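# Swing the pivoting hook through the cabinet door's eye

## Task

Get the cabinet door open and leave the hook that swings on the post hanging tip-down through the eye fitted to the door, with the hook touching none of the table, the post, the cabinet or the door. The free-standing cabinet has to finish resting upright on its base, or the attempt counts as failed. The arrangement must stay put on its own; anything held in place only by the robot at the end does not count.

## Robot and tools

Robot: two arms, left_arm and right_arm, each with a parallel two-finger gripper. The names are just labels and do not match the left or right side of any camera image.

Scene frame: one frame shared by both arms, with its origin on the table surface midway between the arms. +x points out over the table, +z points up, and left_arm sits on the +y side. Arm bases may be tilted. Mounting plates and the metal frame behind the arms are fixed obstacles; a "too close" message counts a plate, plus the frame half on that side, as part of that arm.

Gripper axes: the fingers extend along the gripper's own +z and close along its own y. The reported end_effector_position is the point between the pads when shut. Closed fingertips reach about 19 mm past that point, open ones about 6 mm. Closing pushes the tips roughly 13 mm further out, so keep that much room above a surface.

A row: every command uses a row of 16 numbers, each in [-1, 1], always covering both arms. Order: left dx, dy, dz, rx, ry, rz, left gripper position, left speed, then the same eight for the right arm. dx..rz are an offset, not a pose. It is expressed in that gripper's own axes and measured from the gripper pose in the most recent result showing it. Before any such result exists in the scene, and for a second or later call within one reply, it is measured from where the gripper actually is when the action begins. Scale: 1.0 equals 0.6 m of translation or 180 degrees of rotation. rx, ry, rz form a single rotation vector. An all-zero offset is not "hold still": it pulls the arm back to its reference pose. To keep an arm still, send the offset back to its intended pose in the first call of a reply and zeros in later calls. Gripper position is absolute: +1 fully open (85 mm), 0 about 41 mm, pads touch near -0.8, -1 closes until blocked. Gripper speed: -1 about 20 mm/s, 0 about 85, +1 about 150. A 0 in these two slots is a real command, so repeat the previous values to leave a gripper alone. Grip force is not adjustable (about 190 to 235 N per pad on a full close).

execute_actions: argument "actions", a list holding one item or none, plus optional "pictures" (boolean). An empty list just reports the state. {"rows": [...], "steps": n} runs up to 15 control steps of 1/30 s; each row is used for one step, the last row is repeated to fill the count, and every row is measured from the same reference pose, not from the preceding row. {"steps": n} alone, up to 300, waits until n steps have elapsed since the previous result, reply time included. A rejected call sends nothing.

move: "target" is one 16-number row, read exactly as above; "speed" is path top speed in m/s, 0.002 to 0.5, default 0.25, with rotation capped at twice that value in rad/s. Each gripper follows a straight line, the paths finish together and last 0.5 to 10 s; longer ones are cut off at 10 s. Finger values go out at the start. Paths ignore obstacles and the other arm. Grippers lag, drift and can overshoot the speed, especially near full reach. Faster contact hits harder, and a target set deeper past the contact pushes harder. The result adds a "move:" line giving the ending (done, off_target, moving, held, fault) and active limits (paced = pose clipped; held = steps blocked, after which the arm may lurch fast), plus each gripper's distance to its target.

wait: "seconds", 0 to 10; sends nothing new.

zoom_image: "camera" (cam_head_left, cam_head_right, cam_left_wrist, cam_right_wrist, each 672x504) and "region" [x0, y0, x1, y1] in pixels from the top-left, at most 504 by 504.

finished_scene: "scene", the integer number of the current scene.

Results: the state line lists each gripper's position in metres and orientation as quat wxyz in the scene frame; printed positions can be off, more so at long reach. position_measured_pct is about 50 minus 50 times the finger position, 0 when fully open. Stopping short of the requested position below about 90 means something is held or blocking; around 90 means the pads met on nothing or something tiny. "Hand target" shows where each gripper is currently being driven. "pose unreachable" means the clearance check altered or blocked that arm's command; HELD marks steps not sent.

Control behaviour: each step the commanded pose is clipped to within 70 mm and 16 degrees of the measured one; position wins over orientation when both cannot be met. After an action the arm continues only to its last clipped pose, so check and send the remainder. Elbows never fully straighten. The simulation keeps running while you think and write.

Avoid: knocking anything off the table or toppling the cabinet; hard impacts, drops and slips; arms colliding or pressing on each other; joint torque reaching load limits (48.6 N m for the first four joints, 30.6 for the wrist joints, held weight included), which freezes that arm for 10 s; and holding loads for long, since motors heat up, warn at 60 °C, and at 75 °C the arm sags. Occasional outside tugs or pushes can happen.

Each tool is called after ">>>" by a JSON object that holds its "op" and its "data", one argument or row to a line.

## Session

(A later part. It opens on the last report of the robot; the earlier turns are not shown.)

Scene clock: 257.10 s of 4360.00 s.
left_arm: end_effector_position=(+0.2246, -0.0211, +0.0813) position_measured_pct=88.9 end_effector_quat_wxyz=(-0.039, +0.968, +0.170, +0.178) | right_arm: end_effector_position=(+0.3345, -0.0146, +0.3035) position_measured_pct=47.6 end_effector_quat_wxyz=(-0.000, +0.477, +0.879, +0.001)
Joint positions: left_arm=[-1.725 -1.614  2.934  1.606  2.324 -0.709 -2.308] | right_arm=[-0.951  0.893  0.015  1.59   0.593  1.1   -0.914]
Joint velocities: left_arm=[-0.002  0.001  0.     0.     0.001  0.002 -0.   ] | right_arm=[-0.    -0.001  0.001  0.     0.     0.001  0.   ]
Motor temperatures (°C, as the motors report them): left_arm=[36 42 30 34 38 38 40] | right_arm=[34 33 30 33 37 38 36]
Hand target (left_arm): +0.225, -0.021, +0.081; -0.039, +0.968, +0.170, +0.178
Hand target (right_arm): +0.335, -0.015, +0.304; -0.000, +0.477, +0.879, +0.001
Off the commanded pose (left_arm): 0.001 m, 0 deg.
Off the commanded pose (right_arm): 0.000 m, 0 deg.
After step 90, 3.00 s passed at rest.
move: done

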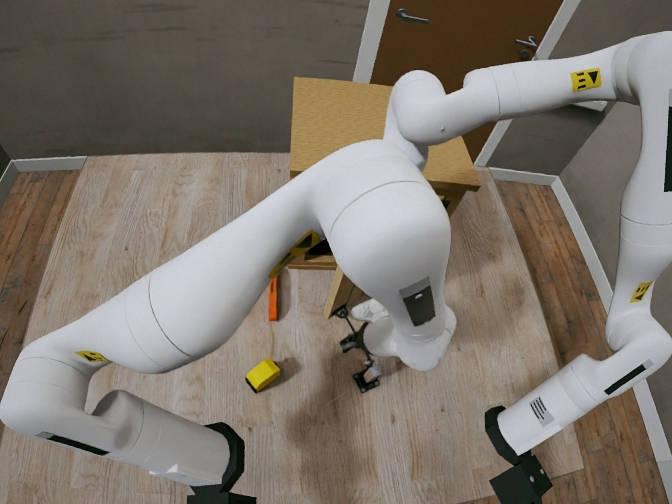

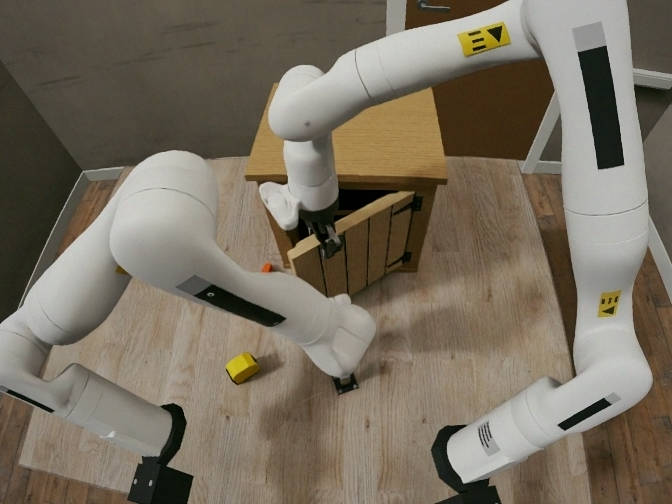

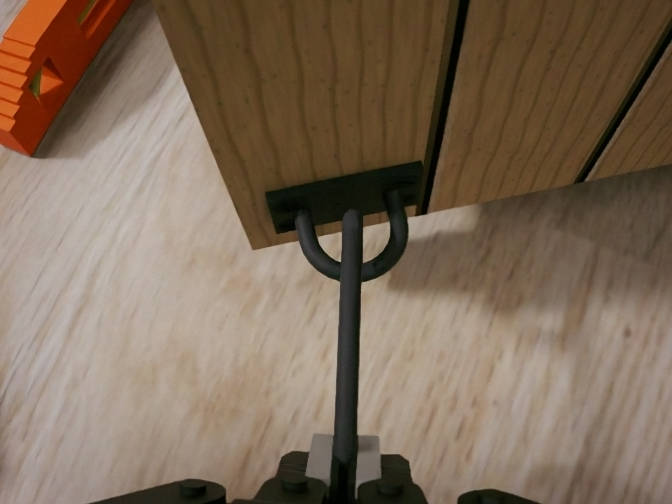

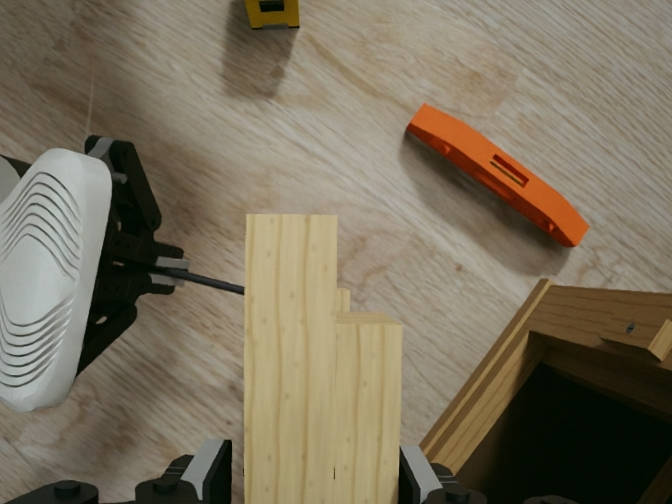

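>>> {"op": "move", "data": {
  "target": [0,0,0,0,0,0,-0.3,-0.3,0,0,0,0,0,0,0.05,0],
  "speed": 0.03
}}

>>> {"op": "move", "data": {
  "target": [-0.03,0,-0.15,0,0,0,-0.3,-0.3,0,0,0,0,0,0,0.05,0],
  "speed": 0.08
}}

>>> {"op": "zoom_image", "data": {
  "camera": "cam_head_left",
  "region": [300, 280, 380, 340]
}}

Scene clock: 263.77 s of 4360.00 s.
left_arm: end_effector_position=(+0.2246, -0.0211, +0.0813) position_measured_pct=65.1 end_effector_quat_wxyz=(-0.039, +0.968, +0.170, +0.178) | right_arm: end_effector_position=(+0.3345, -0.0146, +0.3035) position_measured_pct=47.6 end_effector_quat_wxyz=(-0.000, +0.477, +0.879, +0.001)
Joint positions: left_arm=[-1.725 -1.614  2.934  1.606  2.324 -0.709 -2.308] | right_arm=[-0.951  0.893  0.015  1.59   0.593  1.1   -0.914]
Joint velocities: left_arm=[ 0.     0.    -0.    -0.002  0.    -0.     0.001] | right_arm=[ 0.     0.     0.    -0.    -0.     0.     0.001]
Motor temperatures (°C, as the motors report them): left_arm=[36 42 30 34 38 38 40] | right_arm=[34 33 30 33 37 38 36]
Hand target (left_arm): +0.225, -0.021, +0.081; -0.039, +0.968, +0.170, +0.178
Hand target (right_arm): +0.335, -0.015, +0.304; -0.000, +0.477, +0.879, +0.001
Off the commanded pose (left_arm): 0.000 m, 0 deg.
Off the commanded pose (right_arm): 0.000 m, 0 deg.
After step 90, 2.97 s passed at rest.
move: done

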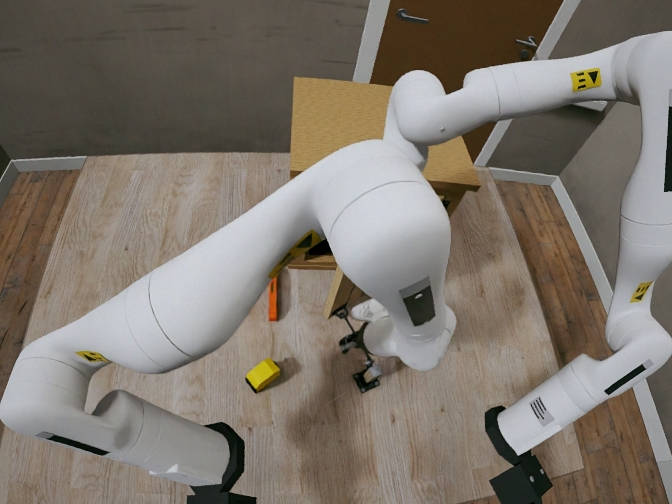

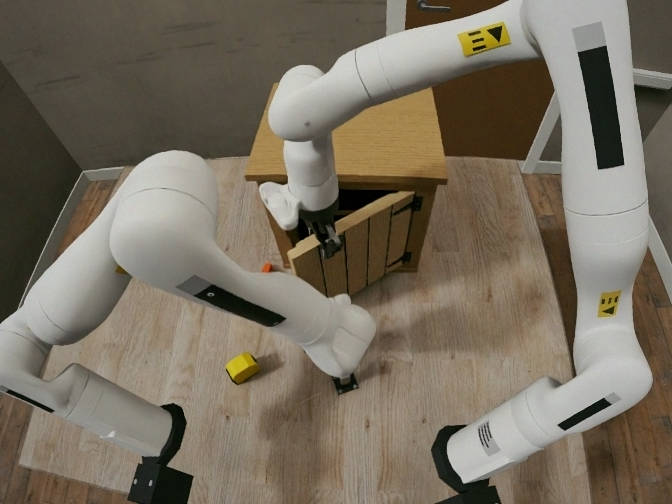

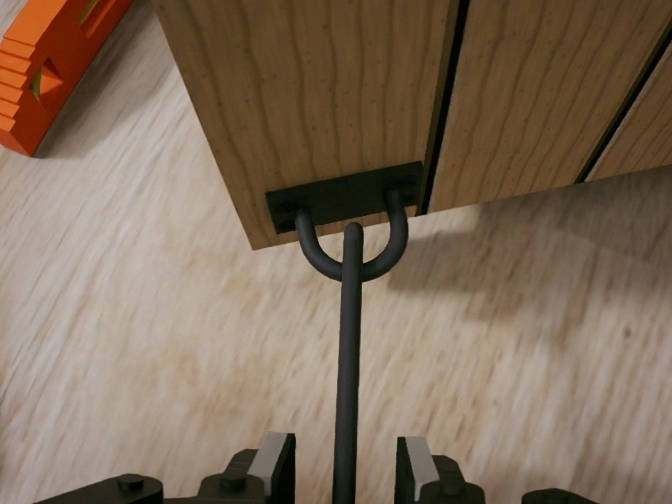

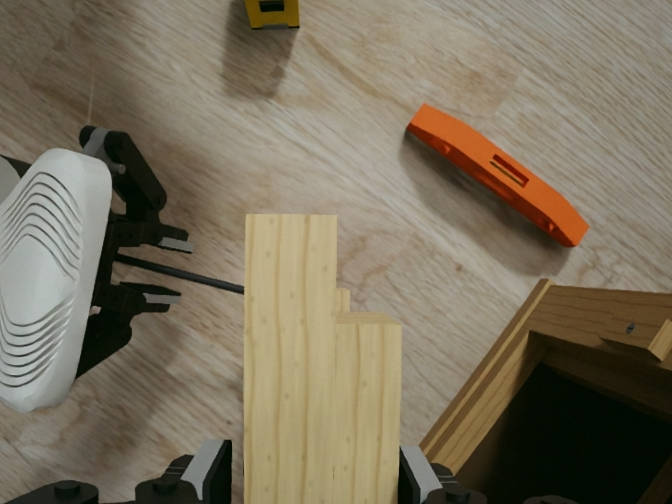

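Scene clock: 265.23 s of 4360.00 s.
left_arm: end_effector_position=(+0.1787, -0.0385, +0.1586) position_measured_pct=65.1 end_effector_quat_wxyz=(-0.039, +0.968, +0.170, +0.178) | right_arm: end_effector_position=(+0.3345, -0.0146, +0.3035) position_measured_pct=47.6 end_effector_quat_wxyz=(-0.000, +0.477, +0.879, +0.001)
Joint positions: left_arm=[-1.641 -1.501  3.037  1.587  2.419 -0.884 -2.346] | right_arm=[-0.951  0.893  0.015  1.59   0.593  1.1   -0.914]
Joint velocities: left_arm=[ 0.002  0.002  0.    -0.001 -0.    -0.002 -0.   ] | right_arm=[-0.    -0.    -0.     0.    -0.    -0.002  0.001]
Motor temperatures (°C, as the motors report them): left_arm=[36 42 30 34 38 38 40] | right_arm=[34 33 30 33 37 38 36]
Hand target (left_arm): +0.179, -0.039, +0.159; -0.039, +0.968, +0.170, +0.178
Hand target (right_arm): +0.335, -0.015, +0.304; -0.000, +0.477, +0.879, +0.001
Off the commanded pose (left_arm): 0.001 m, 0 deg.
Off the commanded pose (right_arm): 0.000 m, 0 deg.
move: done

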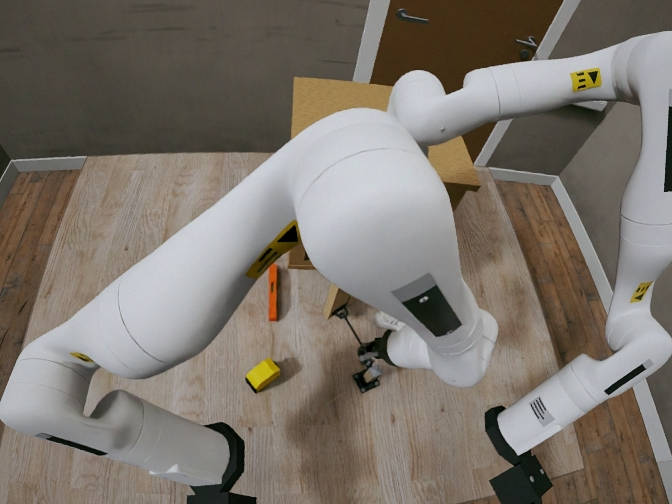

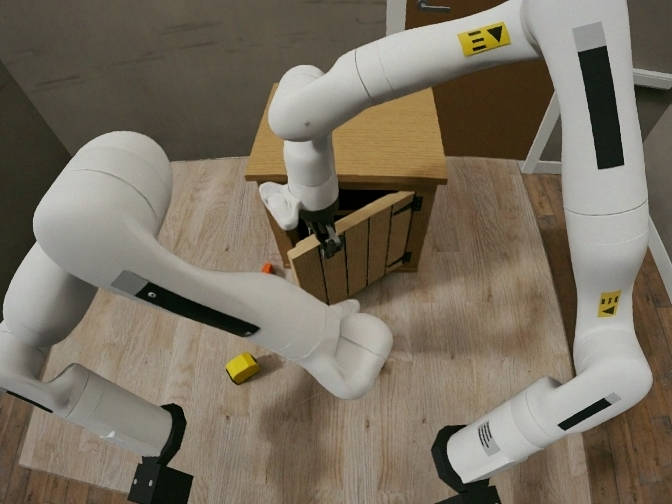

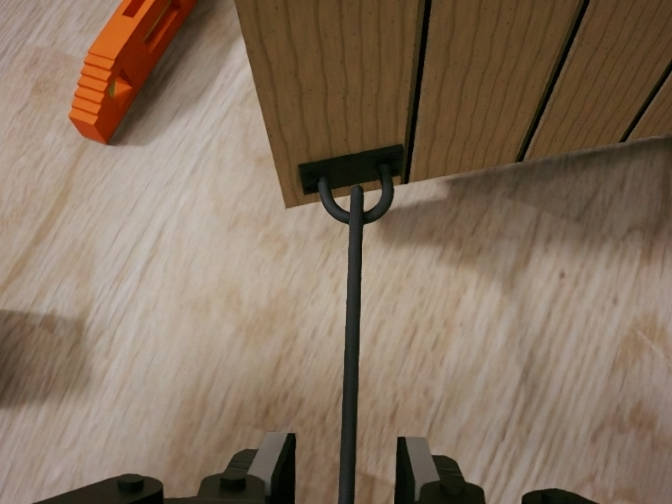

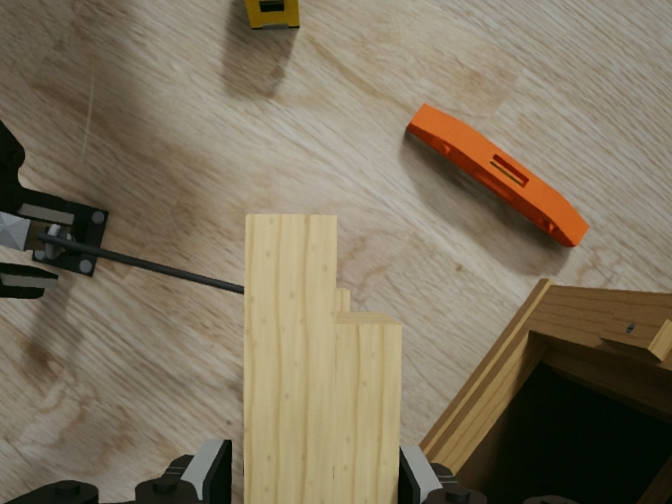

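Region (300, 280, 380, 340) of cam_head_left's 672x504 image, scaled by 6.300, with more detail than that image has; it fills the top 378 rows of this view, and the rest is white.

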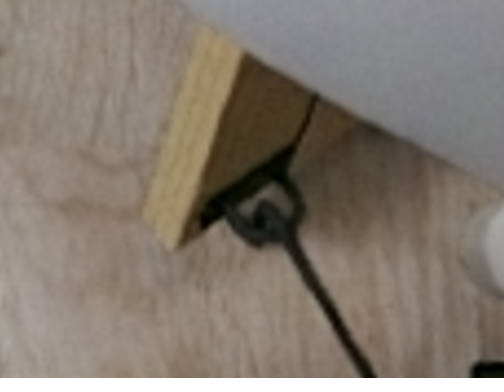

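Hook is in. Centre the right gripper off the door and lift.

>>> {"op": "move", "data": {
  "target": [0,0,0,0,0,0,-0.3,-0.3,0,0.005,0,0,0,0,0.05,0],
  "speed": 0.02
}}

>>> {"op": "move", "data": {
  "target": [0,0,0,0,0,0,-0.3,-0.3,0,0,-0.1,0,0,0,0.05,0],
  "speed": 0.06
}}

>>> {"op": "zoom_image", "data": {
  "camera": "cam_head_left",
  "region": [300, 280, 380, 340]
}}

Scene clock: 271.17 s of 4360.00 s.
left_arm: end_effector_position=(+0.1787, -0.0385, +0.1586) position_measured_pct=65.1 end_effector_quat_wxyz=(-0.039, +0.968, +0.170, +0.178) | right_arm: end_effector_position=(+0.3371, -0.0129, +0.3035) position_measured_pct=47.6 end_effector_quat_wxyz=(-0.000, +0.477, +0.879, +0.001)
Joint positions: left_arm=[-1.641 -1.501  3.037  1.587  2.419 -0.884 -2.346] | right_arm=[-0.948  0.897  0.016  1.579  0.593  1.105 -0.908]
Joint velocities: left_arm=[ 0.    -0.    -0.    -0.     0.    -0.001  0.001] | right_arm=[ 0.     0.001  0.001 -0.     0.     0.003 -0.001]
Motor temperatures (°C, as the motors report them): left_arm=[36 42 30 34 38 38 40] | right_arm=[34 33 30 33 37 38 36]
Hand target (left_arm): +0.179, -0.039, +0.159; -0.039, +0.968, +0.170, +0.178
Hand target (right_arm): +0.337, -0.013, +0.304; -0.000, +0.477, +0.879, +0.001
Off the commanded pose (left_arm): 0.000 m, 0 deg.
Off the commanded pose (right_arm): 0.000 m, 0 deg.
After step 90, 2.23 s passed at rest.
move: done

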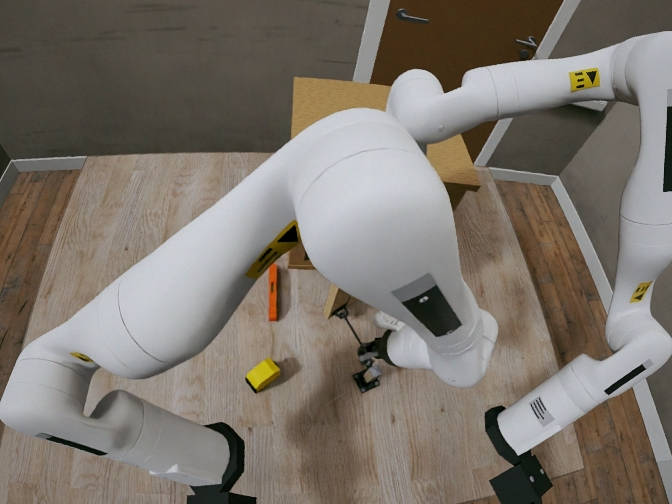

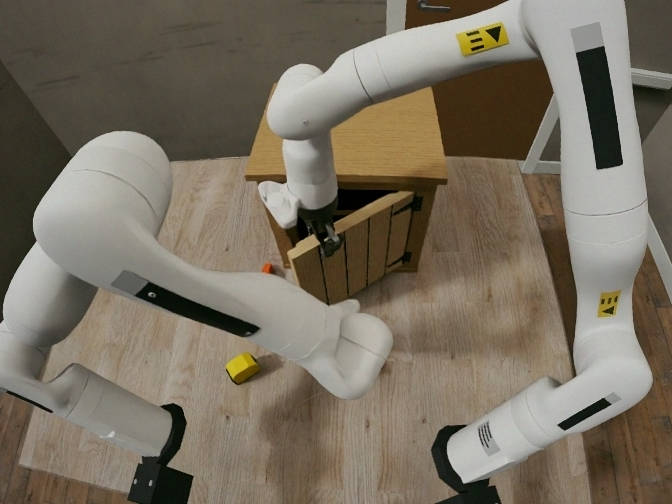

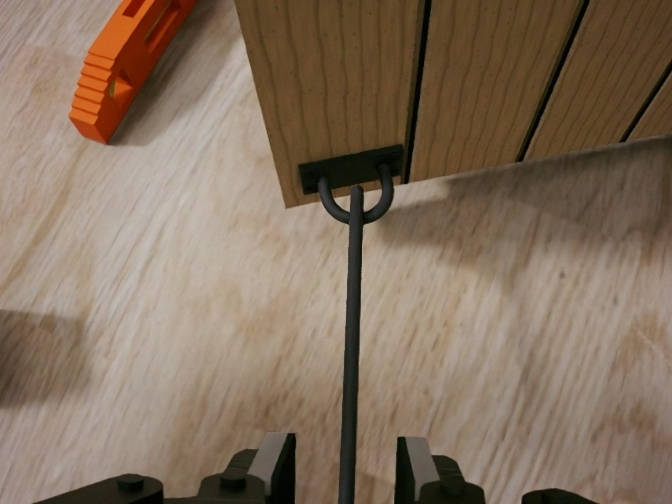

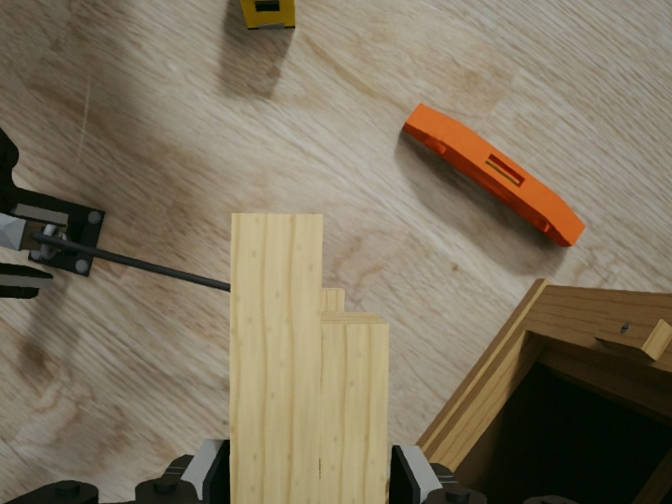

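Scene clock: 272.47 s of 4360.00 s.
left_arm: end_effector_position=(+0.1787, -0.0385, +0.1586) position_measured_pct=65.1 end_effector_quat_wxyz=(-0.039, +0.968, +0.170, +0.178) | right_arm: end_effector_position=(+0.3372, -0.0131, +0.3634) position_measured_pct=47.6 end_effector_quat_wxyz=(-0.000, +0.477, +0.879, +0.001)
Joint positions: left_arm=[-1.641 -1.501  3.037  1.587  2.419 -0.884 -2.346] | right_arm=[-0.992  0.84  -0.005  1.492  0.547  1.253 -0.87 ]
Joint velocities: left_arm=[-0.     0.    -0.     0.    -0.    -0.     0.001] | right_arm=[-0.001 -0.001 -0.    -0.001  0.001  0.003 -0.001]
Motor temperatures (°C, as the motors report them): left_arm=[36 42 30 34 38 38 40] | right_arm=[34 33 30 33 37 38 36]
Hand target (left_arm): +0.179, -0.039, +0.159; -0.039, +0.968, +0.170, +0.178
Hand target (right_arm): +0.337, -0.013, +0.364; -0.000, +0.477, +0.879, +0.001
Off the commanded pose (left_arm): 0.000 m, 0 deg.
Off the commanded pose (right_arm): 0.000 m, 0 deg.
move: done

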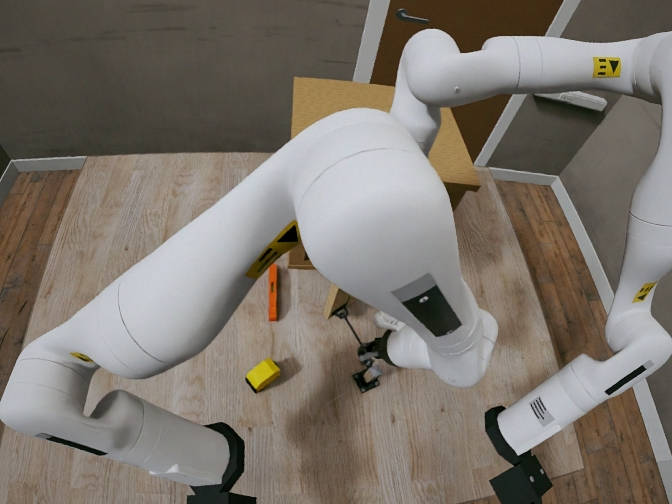

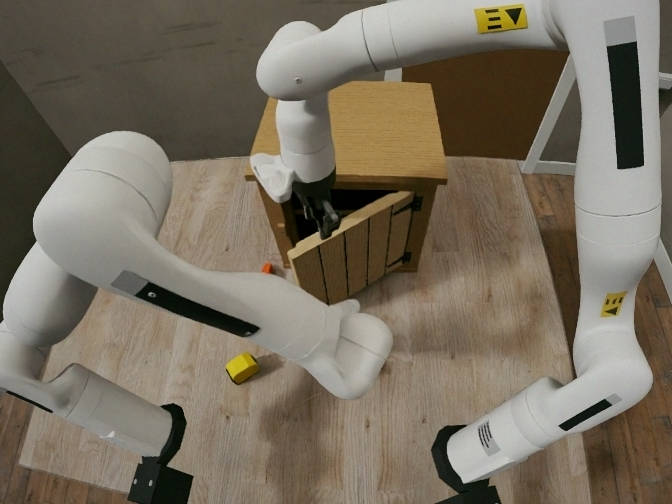

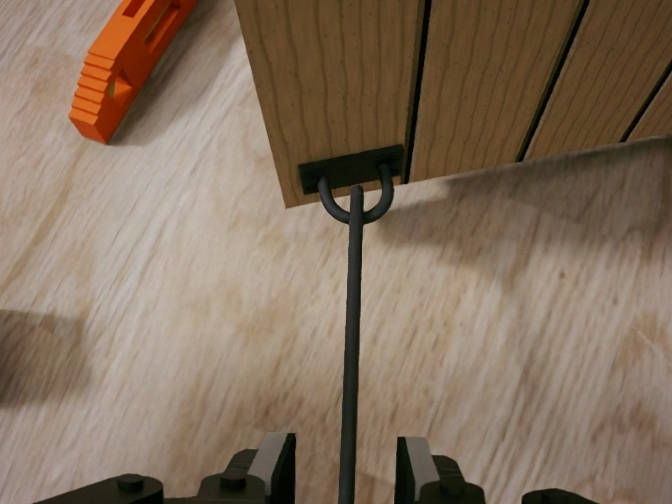

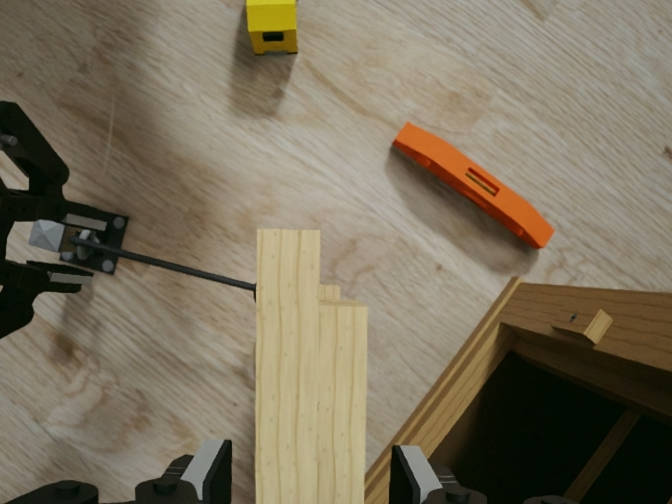

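Region (300, 280, 380, 340) of cam_head_left's 672x504 image, scaled by 6.300, with more detail than that image has; it fills the top 378 rows of this view, and the rest is white.

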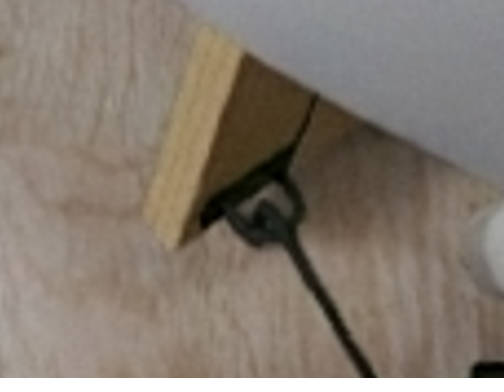

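>>> {"op": "finished_scene", "data": {
  "scene": 2
}}

The scene is finished: the task was done.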